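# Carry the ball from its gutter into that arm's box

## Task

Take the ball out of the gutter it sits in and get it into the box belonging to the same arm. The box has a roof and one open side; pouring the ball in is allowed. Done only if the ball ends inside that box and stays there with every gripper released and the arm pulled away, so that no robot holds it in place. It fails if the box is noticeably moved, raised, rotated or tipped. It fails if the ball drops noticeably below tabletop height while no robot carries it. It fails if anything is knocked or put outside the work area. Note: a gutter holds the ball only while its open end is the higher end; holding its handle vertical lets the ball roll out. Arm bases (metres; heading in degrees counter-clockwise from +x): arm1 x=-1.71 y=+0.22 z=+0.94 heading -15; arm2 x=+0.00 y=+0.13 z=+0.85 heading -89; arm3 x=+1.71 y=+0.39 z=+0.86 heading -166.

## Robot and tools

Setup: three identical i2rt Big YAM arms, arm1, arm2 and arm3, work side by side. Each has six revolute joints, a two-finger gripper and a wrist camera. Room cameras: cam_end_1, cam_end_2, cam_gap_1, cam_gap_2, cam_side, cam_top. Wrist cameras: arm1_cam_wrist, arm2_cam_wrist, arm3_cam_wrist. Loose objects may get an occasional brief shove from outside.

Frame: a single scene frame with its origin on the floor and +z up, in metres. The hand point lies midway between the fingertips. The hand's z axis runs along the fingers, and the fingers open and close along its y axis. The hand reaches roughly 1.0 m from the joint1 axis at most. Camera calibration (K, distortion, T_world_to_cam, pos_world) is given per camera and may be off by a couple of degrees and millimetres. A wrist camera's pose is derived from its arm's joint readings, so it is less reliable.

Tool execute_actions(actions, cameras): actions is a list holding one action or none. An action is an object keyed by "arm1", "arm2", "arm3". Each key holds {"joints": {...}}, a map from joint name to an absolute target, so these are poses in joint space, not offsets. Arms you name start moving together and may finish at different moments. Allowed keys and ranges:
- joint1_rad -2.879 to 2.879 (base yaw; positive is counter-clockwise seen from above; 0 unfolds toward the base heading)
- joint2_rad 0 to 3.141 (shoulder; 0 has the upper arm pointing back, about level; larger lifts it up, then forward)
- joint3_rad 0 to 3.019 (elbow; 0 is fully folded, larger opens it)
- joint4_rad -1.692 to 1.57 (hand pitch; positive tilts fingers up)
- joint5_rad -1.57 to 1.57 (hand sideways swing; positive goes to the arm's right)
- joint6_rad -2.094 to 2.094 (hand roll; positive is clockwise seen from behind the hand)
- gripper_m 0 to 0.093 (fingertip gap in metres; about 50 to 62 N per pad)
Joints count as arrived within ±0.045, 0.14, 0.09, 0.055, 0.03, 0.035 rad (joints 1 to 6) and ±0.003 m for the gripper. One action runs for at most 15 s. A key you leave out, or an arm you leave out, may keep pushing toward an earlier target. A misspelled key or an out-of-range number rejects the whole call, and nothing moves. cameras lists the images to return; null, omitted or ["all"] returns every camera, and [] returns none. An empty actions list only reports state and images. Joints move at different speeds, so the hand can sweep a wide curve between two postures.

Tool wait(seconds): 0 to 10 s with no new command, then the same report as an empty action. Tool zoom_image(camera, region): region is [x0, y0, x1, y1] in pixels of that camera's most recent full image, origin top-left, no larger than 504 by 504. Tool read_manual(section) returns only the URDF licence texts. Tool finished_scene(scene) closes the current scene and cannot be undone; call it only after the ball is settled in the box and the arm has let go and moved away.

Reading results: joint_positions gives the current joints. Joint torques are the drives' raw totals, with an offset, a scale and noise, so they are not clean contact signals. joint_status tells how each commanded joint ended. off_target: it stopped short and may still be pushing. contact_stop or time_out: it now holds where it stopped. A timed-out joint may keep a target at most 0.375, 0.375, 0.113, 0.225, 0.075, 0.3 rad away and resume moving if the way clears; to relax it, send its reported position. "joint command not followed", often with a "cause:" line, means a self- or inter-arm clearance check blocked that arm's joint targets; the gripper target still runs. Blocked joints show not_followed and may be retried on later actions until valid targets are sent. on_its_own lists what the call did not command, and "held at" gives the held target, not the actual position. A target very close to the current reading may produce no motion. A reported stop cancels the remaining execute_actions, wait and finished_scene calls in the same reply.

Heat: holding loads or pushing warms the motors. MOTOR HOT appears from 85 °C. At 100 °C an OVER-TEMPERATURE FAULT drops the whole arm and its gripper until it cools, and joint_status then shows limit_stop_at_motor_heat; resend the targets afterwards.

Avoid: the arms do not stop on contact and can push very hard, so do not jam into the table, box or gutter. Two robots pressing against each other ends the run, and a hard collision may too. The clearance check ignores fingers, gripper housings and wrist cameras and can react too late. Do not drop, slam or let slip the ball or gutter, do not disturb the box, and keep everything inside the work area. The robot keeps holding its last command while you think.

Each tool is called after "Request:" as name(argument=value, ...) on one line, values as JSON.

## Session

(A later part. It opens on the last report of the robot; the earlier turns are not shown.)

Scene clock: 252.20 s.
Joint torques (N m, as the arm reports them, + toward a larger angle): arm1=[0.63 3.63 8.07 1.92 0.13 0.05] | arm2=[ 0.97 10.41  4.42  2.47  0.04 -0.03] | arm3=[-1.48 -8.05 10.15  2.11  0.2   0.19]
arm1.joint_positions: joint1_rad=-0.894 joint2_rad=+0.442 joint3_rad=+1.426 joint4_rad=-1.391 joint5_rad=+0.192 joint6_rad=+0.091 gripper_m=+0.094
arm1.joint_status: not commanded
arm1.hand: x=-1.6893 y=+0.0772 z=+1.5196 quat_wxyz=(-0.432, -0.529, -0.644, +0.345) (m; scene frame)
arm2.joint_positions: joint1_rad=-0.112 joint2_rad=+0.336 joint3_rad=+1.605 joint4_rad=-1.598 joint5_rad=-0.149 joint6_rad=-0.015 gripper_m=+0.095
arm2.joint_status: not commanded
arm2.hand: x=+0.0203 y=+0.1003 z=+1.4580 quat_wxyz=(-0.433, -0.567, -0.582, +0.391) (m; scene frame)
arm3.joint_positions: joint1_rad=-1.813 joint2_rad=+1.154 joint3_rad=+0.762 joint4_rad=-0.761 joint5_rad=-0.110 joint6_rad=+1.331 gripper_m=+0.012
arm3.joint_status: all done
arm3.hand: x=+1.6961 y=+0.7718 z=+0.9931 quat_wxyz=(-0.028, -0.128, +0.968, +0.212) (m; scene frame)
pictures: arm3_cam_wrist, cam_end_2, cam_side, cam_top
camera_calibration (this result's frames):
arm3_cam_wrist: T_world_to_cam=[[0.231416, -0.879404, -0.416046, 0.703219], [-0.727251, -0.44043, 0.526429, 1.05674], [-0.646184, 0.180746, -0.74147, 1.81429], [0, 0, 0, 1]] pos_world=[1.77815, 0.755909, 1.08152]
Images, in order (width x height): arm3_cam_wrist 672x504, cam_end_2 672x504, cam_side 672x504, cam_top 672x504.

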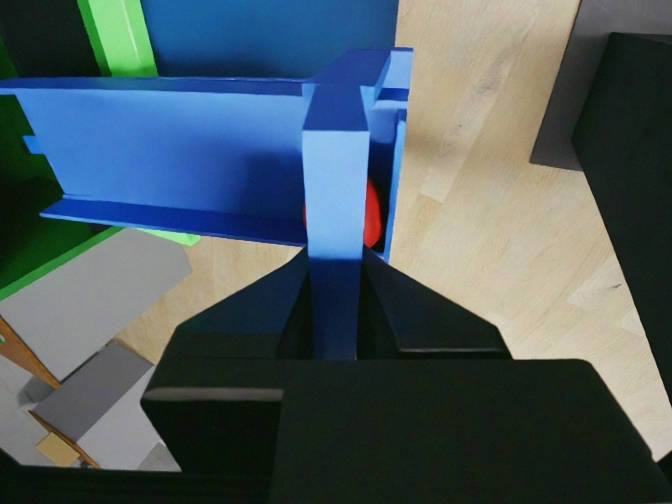

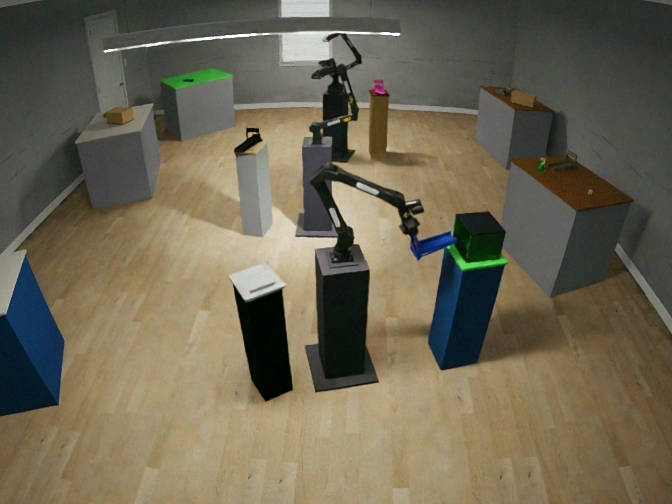

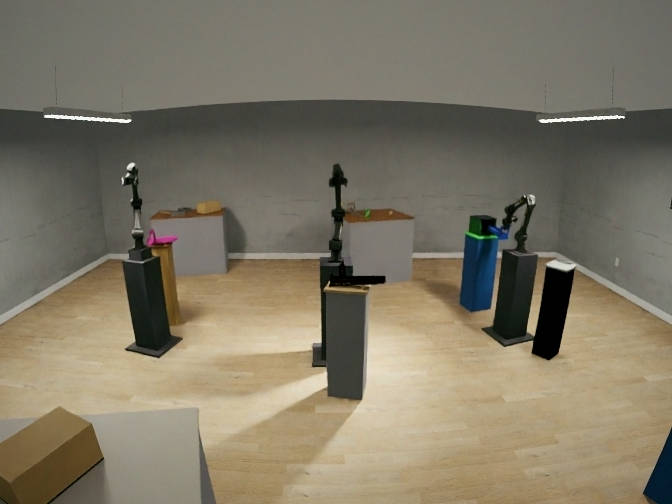

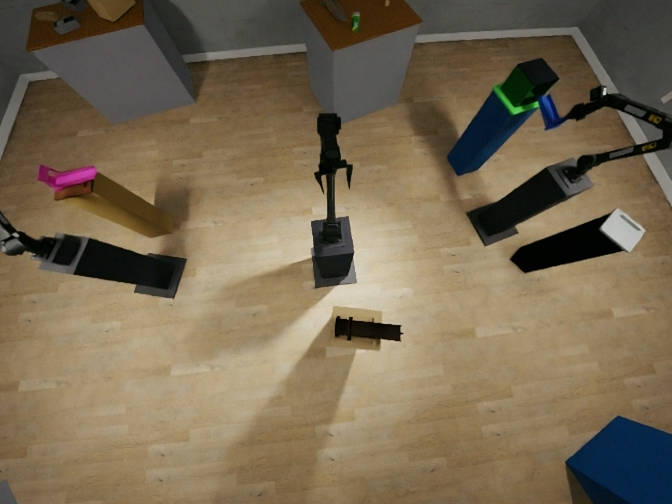

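Request:
execute_actions(actions=[{"arm3": {"joints": {"joint1_rad": -1.788, "joint2_rad": 1.255, "joint3_rad": 0.905, "joint4_rad": -0.80, "joint5_rad": -0.094, "joint6_rad": 1.358}}}], cameras=["arm3_cam_wrist", "cam_end_2", "cam_side"])

Request:
zoom_image(camera="cam_end_2", region=[390, 190, 520, 290])

Scene clock: 303.20 s.
Joint torques (N m, as the arm reports them, + toward a larger angle): arm1=[0.56 3.6  8.07 1.94 0.13 0.05] | arm2=[ 0.86 10.62  4.41  2.61  0.06 -0.06] | arm3=[ -0.32 -10.31  13.68   1.08   0.17   0.18]
arm1.joint_positions: joint1_rad=-0.894 joint2_rad=+0.442 joint3_rad=+1.426 joint4_rad=-1.391 joint5_rad=+0.192 joint6_rad=+0.091 gripper_m=+0.094
arm1.joint_status: not commanded
arm1.hand: x=-1.6893 y=+0.0772 z=+1.5196 quat_wxyz=(-0.432, -0.529, -0.644, +0.345) (m; scene frame)
arm2.joint_positions: joint1_rad=-0.112 joint2_rad=+0.336 joint3_rad=+1.605 joint4_rad=-1.598 joint5_rad=-0.149 joint6_rad=-0.015 gripper_m=+0.095
arm2.joint_status: not commanded
arm2.hand: x=+0.0203 y=+0.1003 z=+1.4580 quat_wxyz=(-0.433, -0.567, -0.582, +0.391) (m; scene frame)
arm3.joint_positions: joint1_rad=-1.796 joint2_rad=+1.271 joint3_rad=+0.843 joint4_rad=-0.799 joint5_rad=-0.095 joint6_rad=+1.347 gripper_m=+0.012
arm3.joint_status: all done
arm3.hand: x=+1.6920 y=+0.7935 z=+0.9816 quat_wxyz=(-0.028, -0.126, +0.976, +0.174) (m; scene frame)
pictures: arm3_cam_wrist, cam_end_2, cam_side
camera_calibration (this result's frames):
arm3_cam_wrist: T_world_to_cam=[[0.231388, -0.909239, -0.34604, 0.673446], [-0.73374, -0.396663, 0.551619, 1.02096], [-0.638815, 0.126266, -0.758928, 1.84714], [0, 0, 0, 1]] pos_world=[1.77328, 0.784071, 1.0717]
Images, in order (width x height): arm3_cam_wrist 672x504, cam_end_2 672x504, cam_side 672x504.

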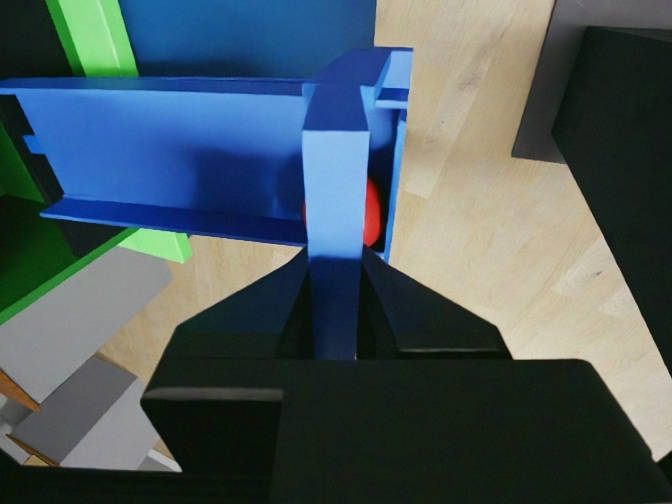

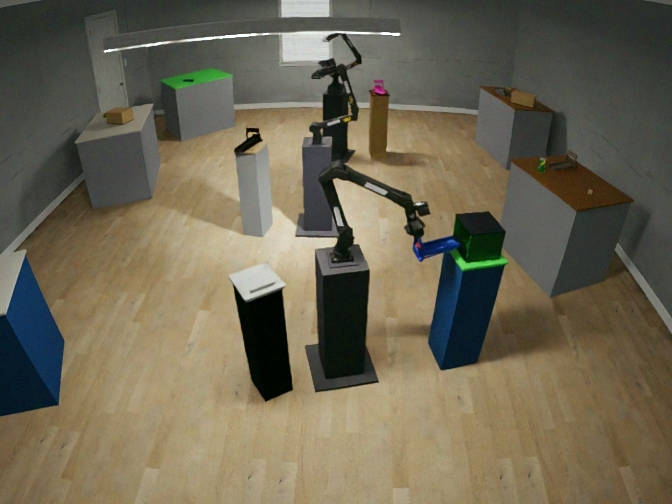

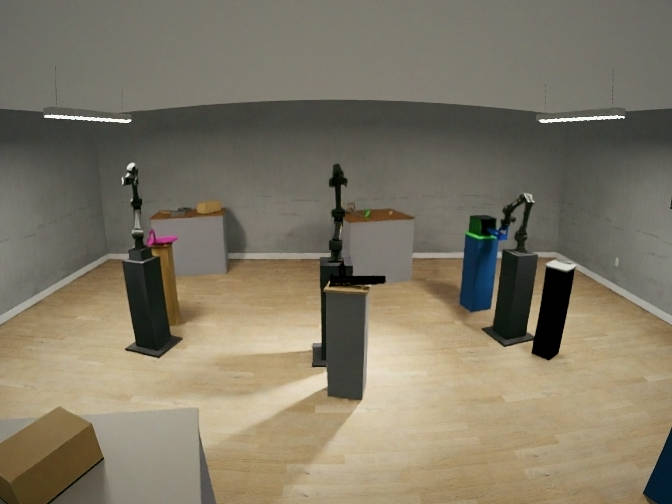

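Region (390, 190, 520, 290) of cam_end_2's 672x504 image, scaled by 3.877, with more detail than that image has; it fills the top 388 rows of this view, and the rest is white.

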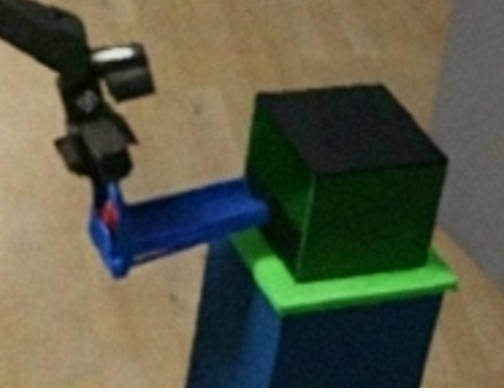

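Request:
execute_actions(actions=[{"arm3": {"joints": {"joint3_rad": 0.965}}}], cameras=["arm3_cam_wrist", "cam_end_2"])

Request:
zoom_image(camera="cam_end_2", region=[390, 190, 520, 290])

Scene clock: 312.97 s.
Joint torques (N m, as the arm reports them, + toward a larger angle): arm1=[0.58 3.55 8.08 1.95 0.13 0.06] | arm2=[ 0.46 10.32  4.37  2.51  0.04 -0.05] | arm3=[ -0.24 -10.59  13.57   1.34   0.18   0.21]
arm1.joint_positions: joint1_rad=-0.894 joint2_rad=+0.442 joint3_rad=+1.426 joint4_rad=-1.391 joint5_rad=+0.192 joint6_rad=+0.091 gripper_m=+0.094
arm1.joint_status: not commanded
arm1.hand: x=-1.6893 y=+0.0772 z=+1.5196 quat_wxyz=(-0.432, -0.529, -0.644, +0.345) (m; scene frame)
arm2.joint_positions: joint1_rad=-0.112 joint2_rad=+0.336 joint3_rad=+1.605 joint4_rad=-1.598 joint5_rad=-0.149 joint6_rad=-0.015 gripper_m=+0.095
arm2.joint_status: not commanded
arm2.hand: x=+0.0203 y=+0.1003 z=+1.4580 quat_wxyz=(-0.433, -0.567, -0.582, +0.391) (m; scene frame)
arm3.joint_positions: joint1_rad=-1.796 joint2_rad=+1.269 joint3_rad=+0.909 joint4_rad=-0.803 joint5_rad=-0.095 joint6_rad=+1.347 gripper_m=+0.012
arm3.joint_status: all done
arm3.hand: x=+1.6916 y=+0.8173 z=+1.0109 quat_wxyz=(-0.024, -0.127, +0.970, +0.205) (m; scene frame)
pictures: arm3_cam_wrist, cam_end_2
camera_calibration (this result's frames):
arm3_cam_wrist: T_world_to_cam=[[0.23074, -0.885426, -0.403461, 0.745024], [-0.733185, -0.430817, 0.526152, 1.06663], [-0.639686, 0.174407, -0.748588, 1.81775], [0, 0, 0, 1]] pos_world=[1.77292, 0.802158, 1.10012]
Images, in order (width x height): arm3_cam_wrist 672x504, cam_end_2 672x504.

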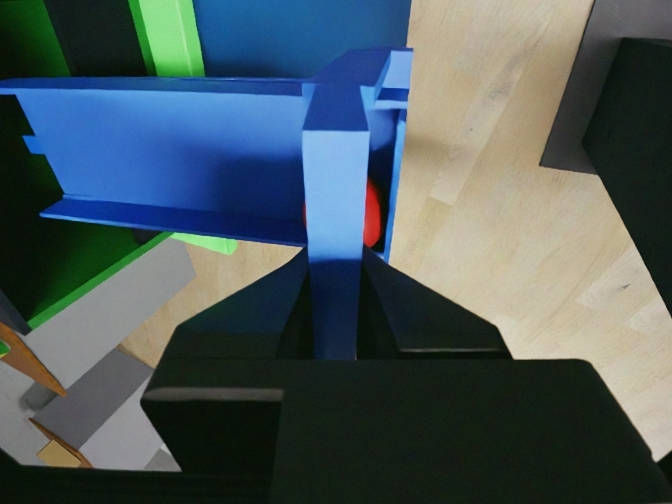

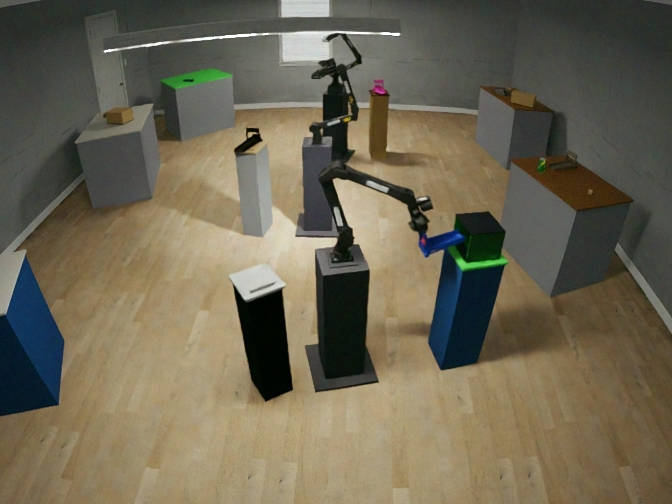

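Region (390, 190, 520, 290) of cam_end_2's 672x504 image, scaled by 3.877, with more detail than that image has; it fills the top 388 rows of this view, and the rest is white.

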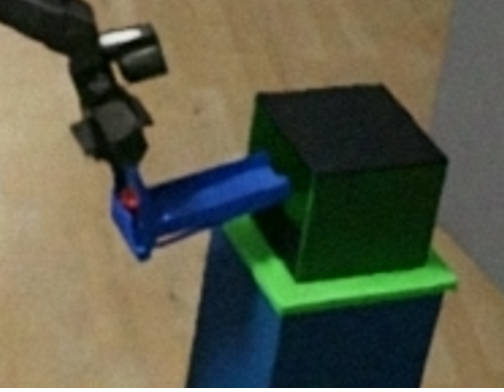

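Request:
execute_actions(actions=[{"arm3": {"joints": {"joint1_rad": -1.757, "joint2_rad": 1.388, "joint3_rad": 1.178, "joint4_rad": -1.01, "joint5_rad": -0.061, "joint6_rad": 1.379}}}], cameras=["arm3_cam_wrist", "cam_end_2"])

Request:
zoom_image(camera="cam_end_2", region=[390, 190, 520, 290])

Scene clock: 341.47 s.
Joint torques (N m, as the arm reports them, + toward a larger angle): arm1=[0.59 3.57 8.05 1.94 0.13 0.06] | arm2=[ 0.84 10.58  4.43  2.44  0.02 -0.05] | arm3=[  0.29 -13.34  13.9    0.96   0.24   0.16]
arm1.joint_positions: joint1_rad=-0.894 joint2_rad=+0.442 joint3_rad=+1.426 joint4_rad=-1.391 joint5_rad=+0.192 joint6_rad=+0.091 gripper_m=+0.094
arm1.joint_status: not commanded
arm1.hand: x=-1.6893 y=+0.0772 z=+1.5196 quat_wxyz=(-0.432, -0.529, -0.644, +0.345) (m; scene frame)
arm2.joint_positions: joint1_rad=-0.112 joint2_rad=+0.336 joint3_rad=+1.605 joint4_rad=-1.598 joint5_rad=-0.149 joint6_rad=-0.015 gripper_m=+0.095
arm2.joint_status: not commanded
arm2.hand: x=+0.0203 y=+0.1003 z=+1.4580 quat_wxyz=(-0.433, -0.567, -0.582, +0.391) (m; scene frame)
arm3.joint_positions: joint1_rad=-1.763 joint2_rad=+1.403 joint3_rad=+1.118 joint4_rad=-1.007 joint5_rad=-0.063 joint6_rad=+1.368 gripper_m=+0.012
arm3.joint_status: all done
arm3.hand: x=+1.6811 y=+0.8472 z=+1.0299 quat_wxyz=(-0.020, -0.129, +0.981, +0.140) (m; scene frame)
pictures: arm3_cam_wrist, cam_end_2
camera_calibration (this result's frames):
arm3_cam_wrist: T_world_to_cam=[[0.243033, -0.929008, -0.279068, 0.669809], [-0.746926, -0.362783, 0.557217, 0.995298], [-0.6189, 0.0730212, -0.782068, 1.90554], [0, 0, 0, 1]] pos_world=[1.75997, 0.844191, 1.12259]
Images, in order (width x height): arm3_cam_wrist 672x504, cam_end_2 672x504.

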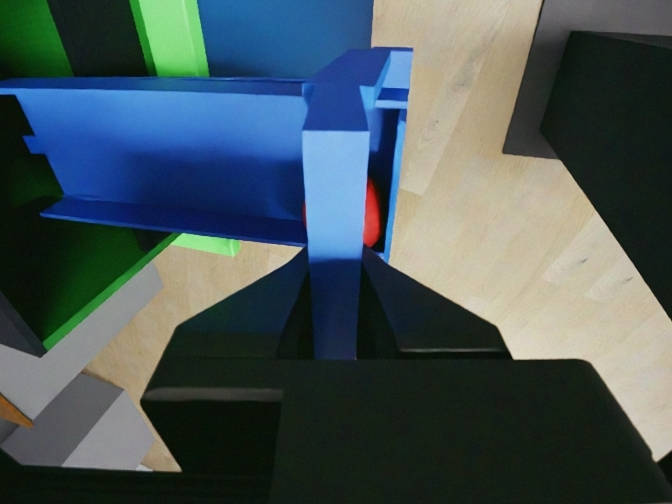

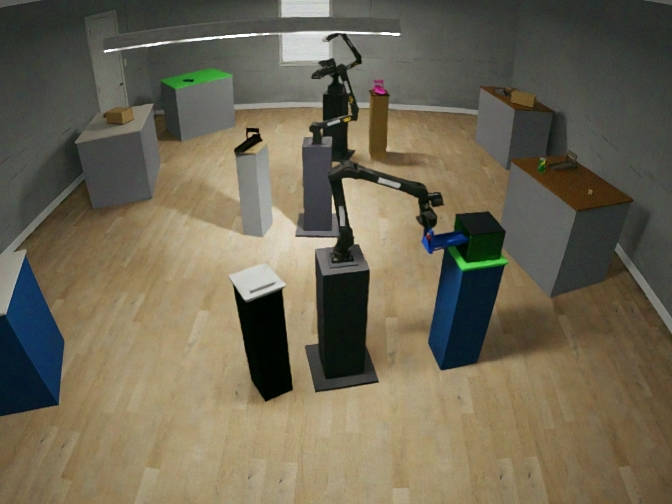

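Region (390, 190, 520, 290) of cam_end_2's 672x504 image, scaled by 3.877, with more detail than that image has; it fills the top 388 rows of this view, and the rest is white.

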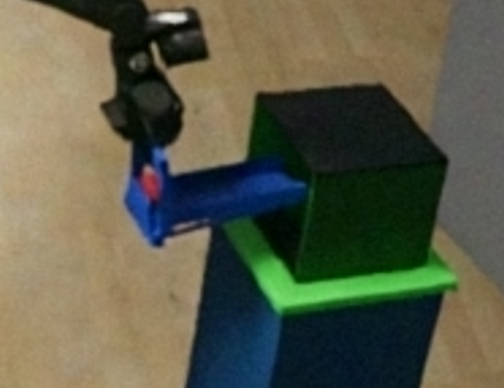

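Request:
execute_actions(actions=[{"arm3": {"joints": {"joint1_rad": -1.742, "joint2_rad": 1.473, "joint3_rad": 1.377, "joint4_rad": -1.252, "joint5_rad": -0.03, "joint6_rad": 1.388}}}], cameras=["arm3_cam_wrist", "cam_end_2"])

Request:
zoom_image(camera="cam_end_2", region=[390, 190, 520, 290])

Scene clock: 356.13 s.
Joint torques (N m, as the arm reports them, + toward a larger angle): arm1=[0.5  3.53 8.05 1.96 0.13 0.05] | arm2=[ 0.44 10.19  4.31  2.6   0.04 -0.04] | arm3=[  0.53 -14.77  13.91   0.69   0.32   0.17]
arm1.joint_positions: joint1_rad=-0.894 joint2_rad=+0.442 joint3_rad=+1.426 joint4_rad=-1.391 joint5_rad=+0.192 joint6_rad=+0.091 gripper_m=+0.094
arm1.joint_status: not commanded
arm1.hand: x=-1.6893 y=+0.0772 z=+1.5196 quat_wxyz=(-0.432, -0.529, -0.644, +0.345) (m; scene frame)
arm2.joint_positions: joint1_rad=-0.112 joint2_rad=+0.336 joint3_rad=+1.605 joint4_rad=-1.598 joint5_rad=-0.149 joint6_rad=-0.015 gripper_m=+0.095
arm2.joint_status: not commanded
arm2.hand: x=+0.0203 y=+0.1003 z=+1.4580 quat_wxyz=(-0.433, -0.567, -0.582, +0.391) (m; scene frame)
arm3.joint_positions: joint1_rad=-1.752 joint2_rad=+1.485 joint3_rad=+1.319 joint4_rad=-1.247 joint5_rad=-0.032 joint6_rad=+1.377 gripper_m=+0.012
arm3.joint_status: all done
arm3.hand: x=+1.6804 y=+0.8599 z=+1.0658 quat_wxyz=(-0.010, -0.128, +0.989, +0.079) (m; scene frame)
pictures: arm3_cam_wrist, cam_end_2
camera_calibration (this result's frames):
arm3_cam_wrist: T_world_to_cam=[[0.246519, -0.956341, -0.156974, 0.579214], [-0.767923, -0.291565, 0.570336, 0.939455], [-0.591204, -0.0200554, -0.806273, 1.99151], [0, 0, 0, 1]] pos_world=[1.75603, 0.867779, 1.16081]
Images, in order (width x height): arm3_cam_wrist 672x504, cam_end_2 672x504.

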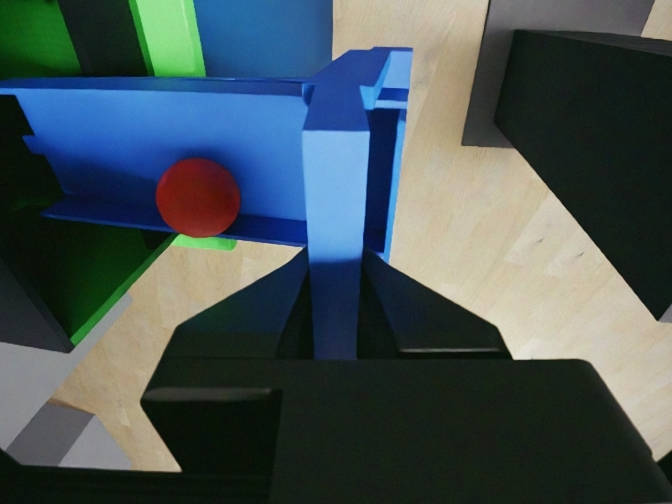

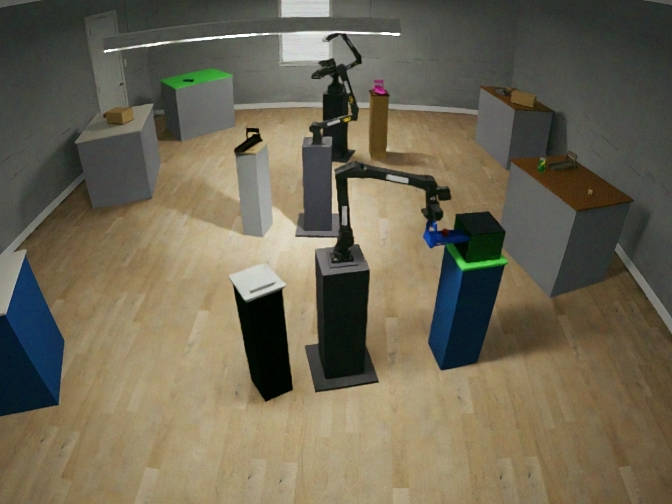

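Region (390, 190, 520, 290) of cam_end_2's 672x504 image, scaled by 3.877, with more detail than that image has; it fills the top 388 rows of this view, and the rest is white.

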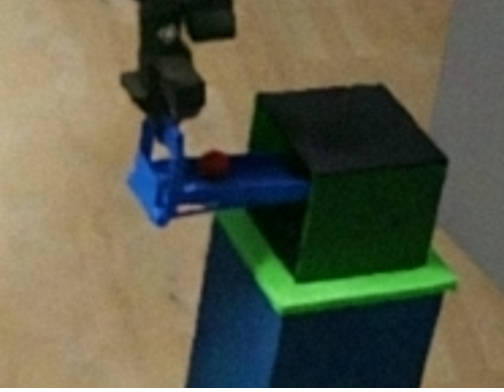

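The ball is already rolling toward the box. Let me check its state.

Request:
execute_actions(actions=[], cameras=["arm3_cam_wrist", "cam_end_2", "cam_side"])

Request:
zoom_image(camera="cam_end_2", region=[390, 190, 520, 290])

Scene clock: 359.33 s.
Joint torques (N m, as the arm reports them, + toward a larger angle): arm1=[0.61 3.6  8.08 1.94 0.13 0.06] | arm2=[ 0.29 10.14  4.35  2.5   0.03 -0.08] | arm3=[  0.38 -14.56  13.91   0.59   0.25   0.22]
arm1.joint_positions: joint1_rad=-0.894 joint2_rad=+0.442 joint3_rad=+1.426 joint4_rad=-1.391 joint5_rad=+0.192 joint6_rad=+0.091 gripper_m=+0.094
arm1.joint_status: not commanded
arm1.hand: x=-1.6893 y=+0.0772 z=+1.5196 quat_wxyz=(-0.432, -0.529, -0.644, +0.345) (m; scene frame)
arm2.joint_positions: joint1_rad=-0.112 joint2_rad=+0.336 joint3_rad=+1.605 joint4_rad=-1.598 joint5_rad=-0.149 joint6_rad=-0.015 gripper_m=+0.095
arm2.joint_status: not commanded
arm2.hand: x=+0.0203 y=+0.1003 z=+1.4580 quat_wxyz=(-0.433, -0.567, -0.582, +0.391) (m; scene frame)
arm3.joint_positions: joint1_rad=-1.752 joint2_rad=+1.485 joint3_rad=+1.319 joint4_rad=-1.248 joint5_rad=-0.032 joint6_rad=+1.377 gripper_m=+0.012
arm3.joint_status: all done
arm3.hand: x=+1.6806 y=+0.8597 z=+1.0657 quat_wxyz=(-0.010, -0.128, +0.989, +0.078) (m; scene frame)
pictures: arm3_cam_wrist, cam_end_2, cam_side
camera_calibration (this result's frames):
arm3_cam_wrist: T_world_to_cam=[[0.245791, -0.956672, -0.156093, 0.579575], [-0.768567, -0.29047, 0.570029, 0.939999], [-0.590671, -0.0201405, -0.806661, 1.99115], [0, 0, 0, 1]] pos_world=[1.75611, 0.867608, 1.16083]
Images, in order (width x height): arm3_cam_wrist 672x504, cam_end_2 672x504, cam_side 672x504.

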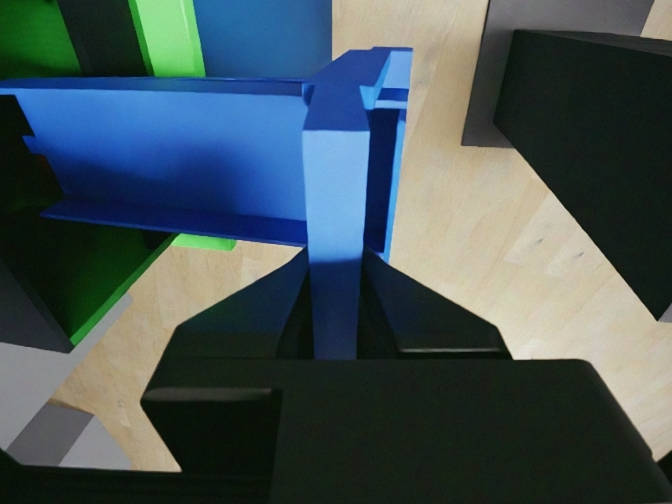

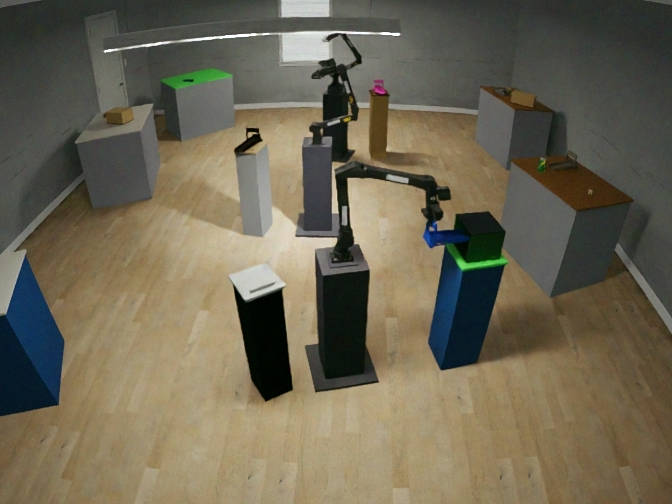

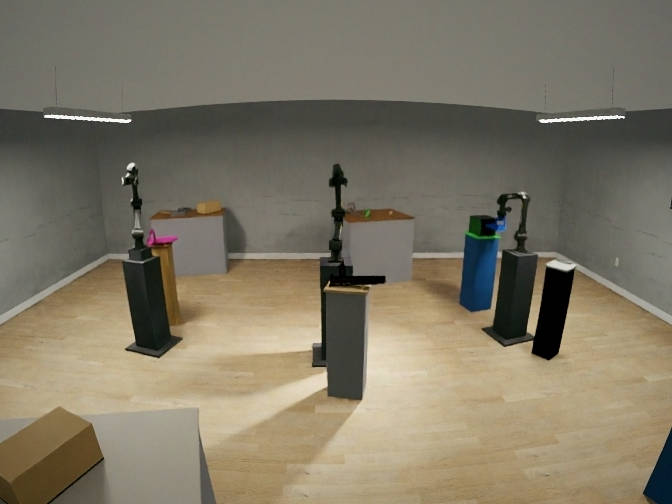

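Region (390, 190, 520, 290) of cam_end_2's 672x504 image, scaled by 3.877, with more detail than that image has; it fills the top 388 rows of this view, and the rest is white.

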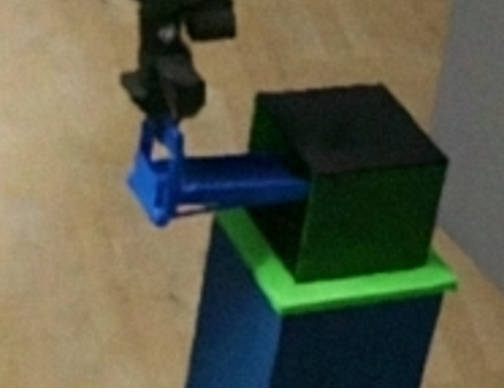

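Request:
execute_actions(actions=[{"arm3": {"joints": {"joint1_rad": -1.778, "joint2_rad": 1.376, "joint3_rad": 1.238}}}], cameras=["arm3_cam_wrist", "cam_end_2"])

Request:
zoom_image(camera="cam_end_2", region=[390, 190, 520, 290])

Scene clock: 373.53 s.
Joint torques (N m, as the arm reports them, + toward a larger angle): arm1=[0.58 3.64 8.06 1.92 0.13 0.06] | arm2=[ 0.42 10.43  4.34  2.56  0.02 -0.06] | arm3=[ -1.   -11.3    9.4    0.91   0.26   0.17]
arm1.joint_positions: joint1_rad=-0.894 joint2_rad=+0.442 joint3_rad=+1.426 joint4_rad=-1.391 joint5_rad=+0.192 joint6_rad=+0.091 gripper_m=+0.094
arm1.joint_status: not commanded
arm1.hand: x=-1.6893 y=+0.0772 z=+1.5196 quat_wxyz=(-0.432, -0.529, -0.644, +0.345) (m; scene frame)
arm2.joint_positions: joint1_rad=-0.112 joint2_rad=+0.336 joint3_rad=+1.605 joint4_rad=-1.598 joint5_rad=-0.149 joint6_rad=-0.015 gripper_m=+0.095
arm2.joint_status: not commanded
arm2.hand: x=+0.0203 y=+0.1003 z=+1.4580 quat_wxyz=(-0.433, -0.567, -0.582, +0.391) (m; scene frame)
arm3.joint_positions: joint1_rad=-1.771 joint2_rad=+1.375 joint3_rad=+1.236 joint4_rad=-1.252 joint5_rad=-0.032 joint6_rad=+1.378 gripper_m=+0.012
arm3.joint_status: all done
arm3.hand: x=+1.6912 y=+0.8252 z=+1.0785 quat_wxyz=(-0.008, -0.118, +0.989, +0.090) (m; scene frame)
pictures: arm3_cam_wrist, cam_end_2
camera_calibration (this result's frames):
arm3_cam_wrist: T_world_to_cam=[[0.226651, -0.95752, -0.178285, 0.602982], [-0.773599, -0.288194, 0.564348, 0.943606], [-0.591755, 0.0100114, -0.806056, 1.98334], [0, 0, 0, 1]] pos_world=[1.76696, 0.829453, 1.17366]
Images, in order (width x height): arm3_cam_wrist 672x504, cam_end_2 672x504.

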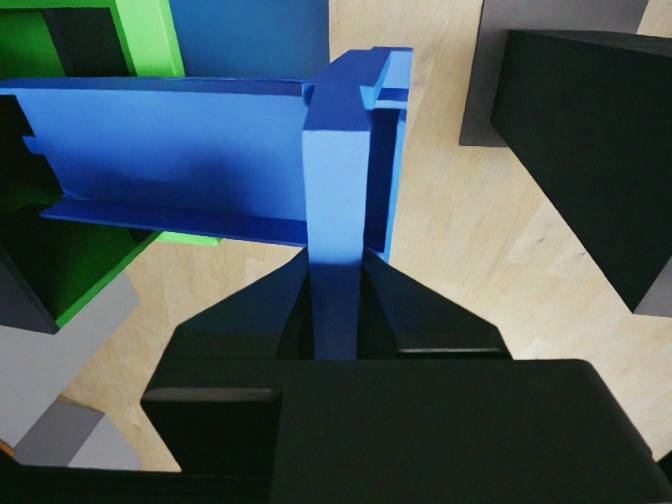

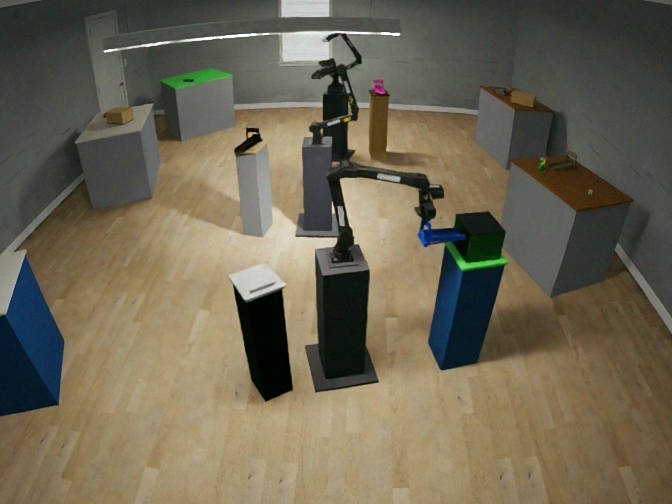

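Region (390, 190, 520, 290) of cam_end_2's 672x504 image, scaled by 3.877, with more detail than that image has; it fills the top 388 rows of this view, and the rest is white.

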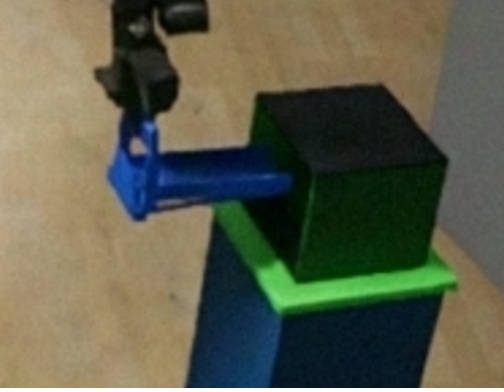

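Request:
execute_actions(actions=[{"arm3": {"joints": {"joint2_rad": 1.265, "joint3_rad": 1.10}}}], cameras=["arm3_cam_wrist", "cam_end_2"])

Request:
zoom_image(camera="cam_end_2", region=[390, 190, 520, 290])

Scene clock: 393.87 s.
Joint torques (N m, as the arm reports them, + toward a larger angle): arm1=[0.56 3.61 8.07 1.95 0.13 0.05] | arm2=[ 1.2  10.32  4.32  2.45  0.03 -0.05] | arm3=[ -1.05 -10.39   9.63   0.88   0.24   0.18]
arm1.joint_positions: joint1_rad=-0.894 joint2_rad=+0.442 joint3_rad=+1.426 joint4_rad=-1.391 joint5_rad=+0.192 joint6_rad=+0.091 gripper_m=+0.094
arm1.joint_status: not commanded
arm1.hand: x=-1.6893 y=+0.0772 z=+1.5196 quat_wxyz=(-0.432, -0.529, -0.644, +0.345) (m; scene frame)
arm2.joint_positions: joint1_rad=-0.112 joint2_rad=+0.336 joint3_rad=+1.605 joint4_rad=-1.598 joint5_rad=-0.149 joint6_rad=-0.015 gripper_m=+0.095
arm2.joint_status: not commanded
arm2.hand: x=+0.0203 y=+0.1003 z=+1.4580 quat_wxyz=(-0.433, -0.567, -0.582, +0.391) (m; scene frame)
arm3.joint_positions: joint1_rad=-1.771 joint2_rad=+1.273 joint3_rad=+1.094 joint4_rad=-1.254 joint5_rad=-0.032 joint6_rad=+1.378 gripper_m=+0.012
arm3.joint_status: all done
arm3.hand: x=+1.6934 y=+0.7736 z=+1.0595 quat_wxyz=(-0.010, -0.118, +0.991, +0.069) (m; scene frame)
pictures: arm3_cam_wrist, cam_end_2
camera_calibration (this result's frames):
arm3_cam_wrist: T_world_to_cam=[[0.226841, -0.964003, -0.138711, 0.512411], [-0.774594, -0.264908, 0.574306, 0.914306], [-0.590379, -0.0228317, -0.806803, 1.99366], [0, 0, 0, 1]] pos_world=[1.769, 0.781692, 1.15448]
Images, in order (width x height): arm3_cam_wrist 672x504, cam_end_2 672x504.

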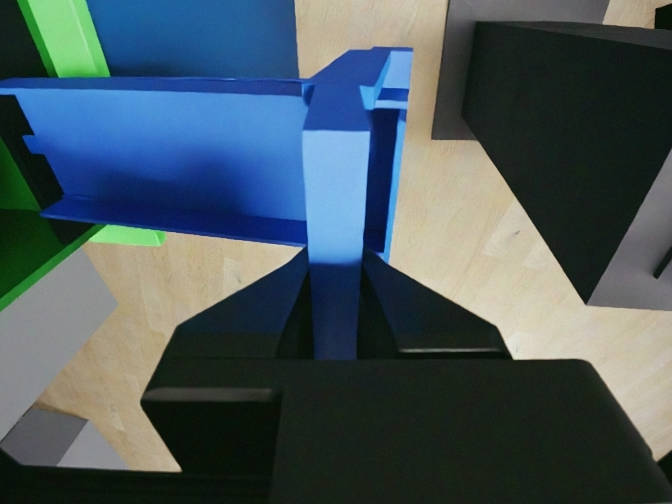

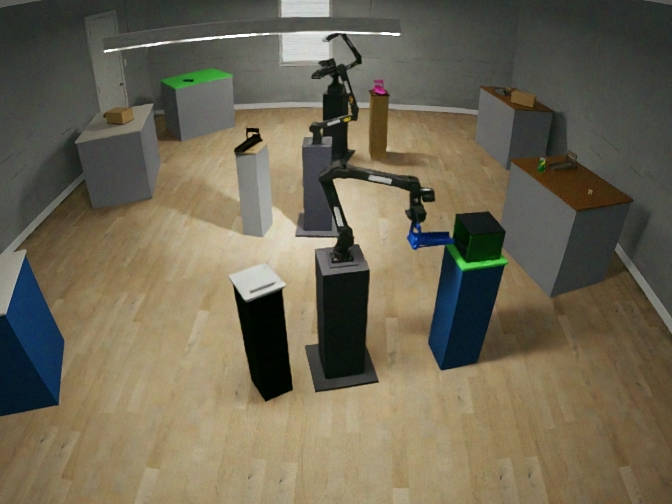

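Region (390, 190, 520, 290) of cam_end_2's 672x504 image, scaled by 3.877, with more detail than that image has; it fills the top 388 rows of this view, and the rest is white.

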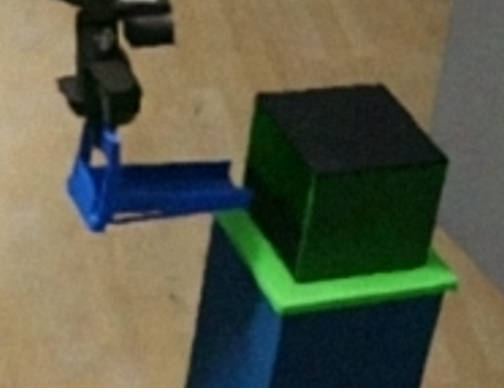

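Request:
execute_actions(actions=[{"arm3": {"joints": {"joint1_rad": -0.5, "joint4_rad": -1.46, "joint5_rad": -0.24, "joint6_rad": -0.415}}}], cameras=["cam_end_2"])

Request:
execute_actions(actions=[{"arm3": {"joints": {"joint1_rad": 1.548, "joint2_rad": 1.708, "joint3_rad": 1.545, "joint4_rad": -1.46, "joint5_rad": -0.24, "joint6_rad": -0.415}}}], cameras=["arm3_cam_wrist", "cam_end_2", "cam_side"])

Scene clock: 402.00 s.
Joint torques (N m, as the arm reports them, + toward a larger angle): arm1=[0.62 3.56 8.08 1.94 0.13 0.06] | arm2=[ 0.7  10.32  4.41  2.46  0.02 -0.06] | arm3=[-0.67 -9.94  9.22  0.08 -0.22 -0.08]
arm1.joint_positions: joint1_rad=-0.894 joint2_rad=+0.442 joint3_rad=+1.426 joint4_rad=-1.391 joint5_rad=+0.192 joint6_rad=+0.091 gripper_m=+0.094
arm1.joint_status: not commanded
arm1.hand: x=-1.6893 y=+0.0772 z=+1.5196 quat_wxyz=(-0.432, -0.529, -0.644, +0.345) (m; scene frame)
arm2.joint_positions: joint1_rad=-0.112 joint2_rad=+0.336 joint3_rad=+1.605 joint4_rad=-1.598 joint5_rad=-0.149 joint6_rad=-0.015 gripper_m=+0.095
arm2.joint_status: not commanded
arm2.hand: x=+0.0203 y=+0.1003 z=+1.4580 quat_wxyz=(-0.433, -0.567, -0.582, +0.391) (m; scene frame)
arm3.joint_positions: joint1_rad=-0.500 joint2_rad=+1.273 joint3_rad=+1.094 joint4_rad=-1.452 joint5_rad=-0.238 joint6_rad=-0.403 gripper_m=+0.012
arm3.joint_status: all done
arm3.hand: x=+1.3784 y=+0.4358 z=+1.0621 quat_wxyz=(-0.123, -0.990, -0.068, +0.010) (m; scene frame)
pictures: cam_end_2
Images, in order (width x height): cam_end_2 672x504.

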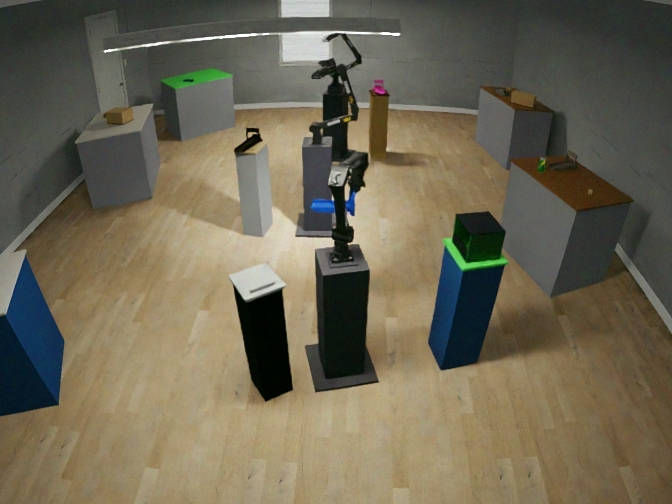

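Scene clock: 404.13 s.
Joint torques (N m, as the arm reports them, + toward a larger angle): arm1=[0.57 3.58 8.07 1.94 0.12 0.06] | arm2=[ 0.68 10.24  4.33  2.34  0.01 -0.07] | arm3=[ -0.67 -18.53  12.1    0.05  -0.24  -0.08]
arm1.joint_positions: joint1_rad=-0.894 joint2_rad=+0.442 joint3_rad=+1.426 joint4_rad=-1.391 joint5_rad=+0.192 joint6_rad=+0.091 gripper_m=+0.094
arm1.joint_status: not commanded
arm1.hand: x=-1.6893 y=+0.0772 z=+1.5196 quat_wxyz=(-0.432, -0.529, -0.644, +0.345) (m; scene frame)
arm2.joint_positions: joint1_rad=-0.112 joint2_rad=+0.336 joint3_rad=+1.605 joint4_rad=-1.598 joint5_rad=-0.149 joint6_rad=-0.015 gripper_m=+0.095
arm2.joint_status: not commanded
arm2.hand: x=+0.0203 y=+0.1003 z=+1.4580 quat_wxyz=(-0.433, -0.567, -0.582, +0.391) (m; scene frame)
arm3.joint_positions: joint1_rad=+1.558 joint2_rad=+1.729 joint3_rad=+1.502 joint4_rad=-1.449 joint5_rad=-0.238 joint6_rad=-0.405 gripper_m=+0.012
arm3.joint_status: all done
arm3.hand: x=+1.8660 y=-0.0845 z=+1.0279 quat_wxyz=(-0.058, -0.453, -0.882, -0.116) (m; scene frame)
pictures: arm3_cam_wrist, cam_end_2, cam_side
camera_calibration (this result's frames):
arm3_cam_wrist: T_world_to_cam=[[-0.789461, -0.557423, -0.256966, 1.69405], [-0.59155, 0.579258, 0.560829, 0.582465], [-0.163769, 0.59476, -0.787045, 1.28635], [0, 0, 0, 1]] pos_world=[1.89261, -0.158166, 1.12106]
Images, in order (width x height): arm3_cam_wrist 672x504, cam_end_2 672x504, cam_side 672x504.

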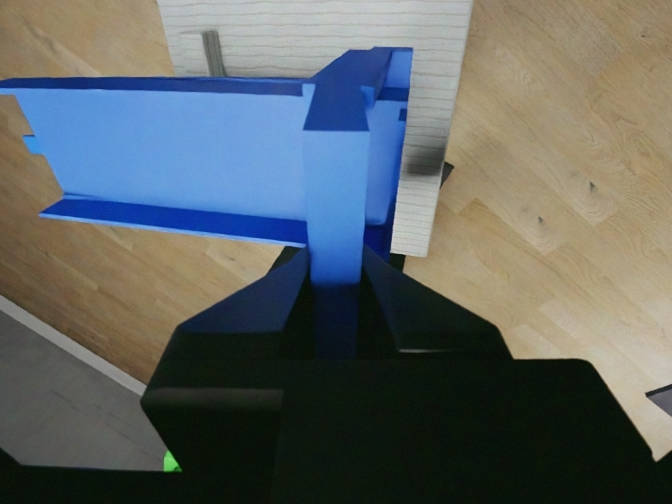

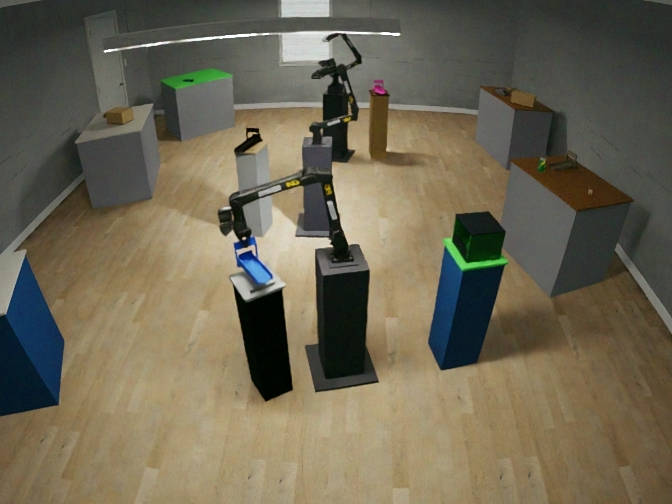

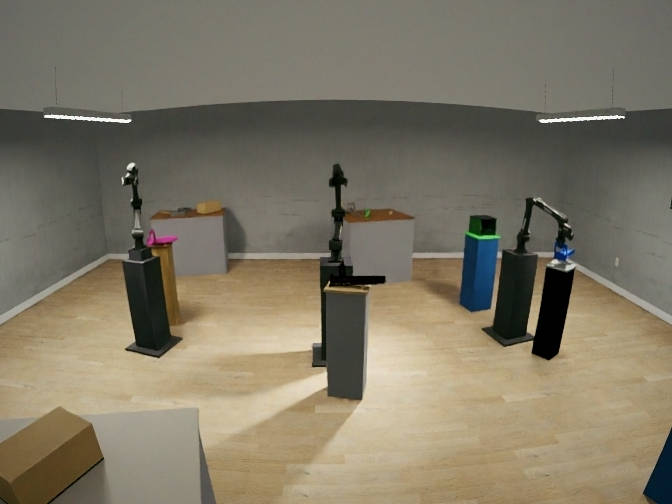

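Request:
execute_actions(actions=[{"arm3": {"joints": {"joint2_rad": 1.752, "joint3_rad": 1.396, "joint4_rad": -1.30}}}], cameras=["arm3_cam_wrist", "cam_end_2"])

Scene clock: 408.40 s.
Joint torques (N m, as the arm reports them, + toward a larger angle): arm1=[0.56 3.62 8.07 1.95 0.12 0.05] | arm2=[ 0.82 10.37  4.48  2.59  0.01 -0.07] | arm3=[ -1.22 -17.73   8.8    0.61  -0.23  -0.07]
arm1.joint_positions: joint1_rad=-0.894 joint2_rad=+0.442 joint3_rad=+1.426 joint4_rad=-1.391 joint5_rad=+0.192 joint6_rad=+0.091 gripper_m=+0.094
arm1.joint_status: not commanded
arm1.hand: x=-1.6893 y=+0.0772 z=+1.5196 quat_wxyz=(-0.432, -0.529, -0.644, +0.345) (m; scene frame)
arm2.joint_positions: joint1_rad=-0.112 joint2_rad=+0.336 joint3_rad=+1.605 joint4_rad=-1.598 joint5_rad=-0.149 joint6_rad=-0.015 gripper_m=+0.095
arm2.joint_status: not commanded
arm2.hand: x=+0.0203 y=+0.1003 z=+1.4580 quat_wxyz=(-0.433, -0.567, -0.582, +0.391) (m; scene frame)
arm3.joint_positions: joint1_rad=+1.558 joint2_rad=+1.765 joint3_rad=+1.387 joint4_rad=-1.307 joint5_rad=-0.238 joint6_rad=-0.405 gripper_m=+0.012
arm3.joint_status: all done
arm3.hand: x=+1.8647 y=-0.0786 z=+0.9684 quat_wxyz=(-0.056, -0.453, -0.882, -0.119) (m; scene frame)
pictures: arm3_cam_wrist, cam_end_2
camera_calibration (this result's frames):
arm3_cam_wrist: T_world_to_cam=[[-0.789775, -0.555785, -0.259535, 1.68418], [-0.590595, 0.574703, 0.566493, 0.604032], [-0.165693, 0.600682, -0.78213, 1.23512], [0, 0, 0, 1]] pos_world=[1.89151, -0.153011, 1.06095]
Images, in order (width x height): arm3_cam_wrist 672x504, cam_end_2 672x504.

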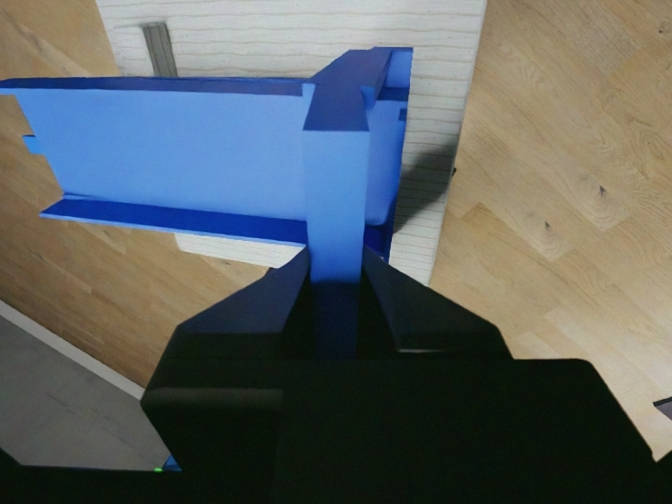

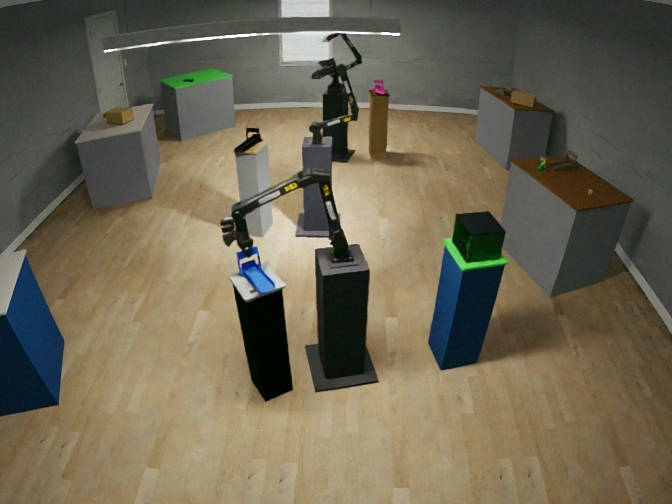

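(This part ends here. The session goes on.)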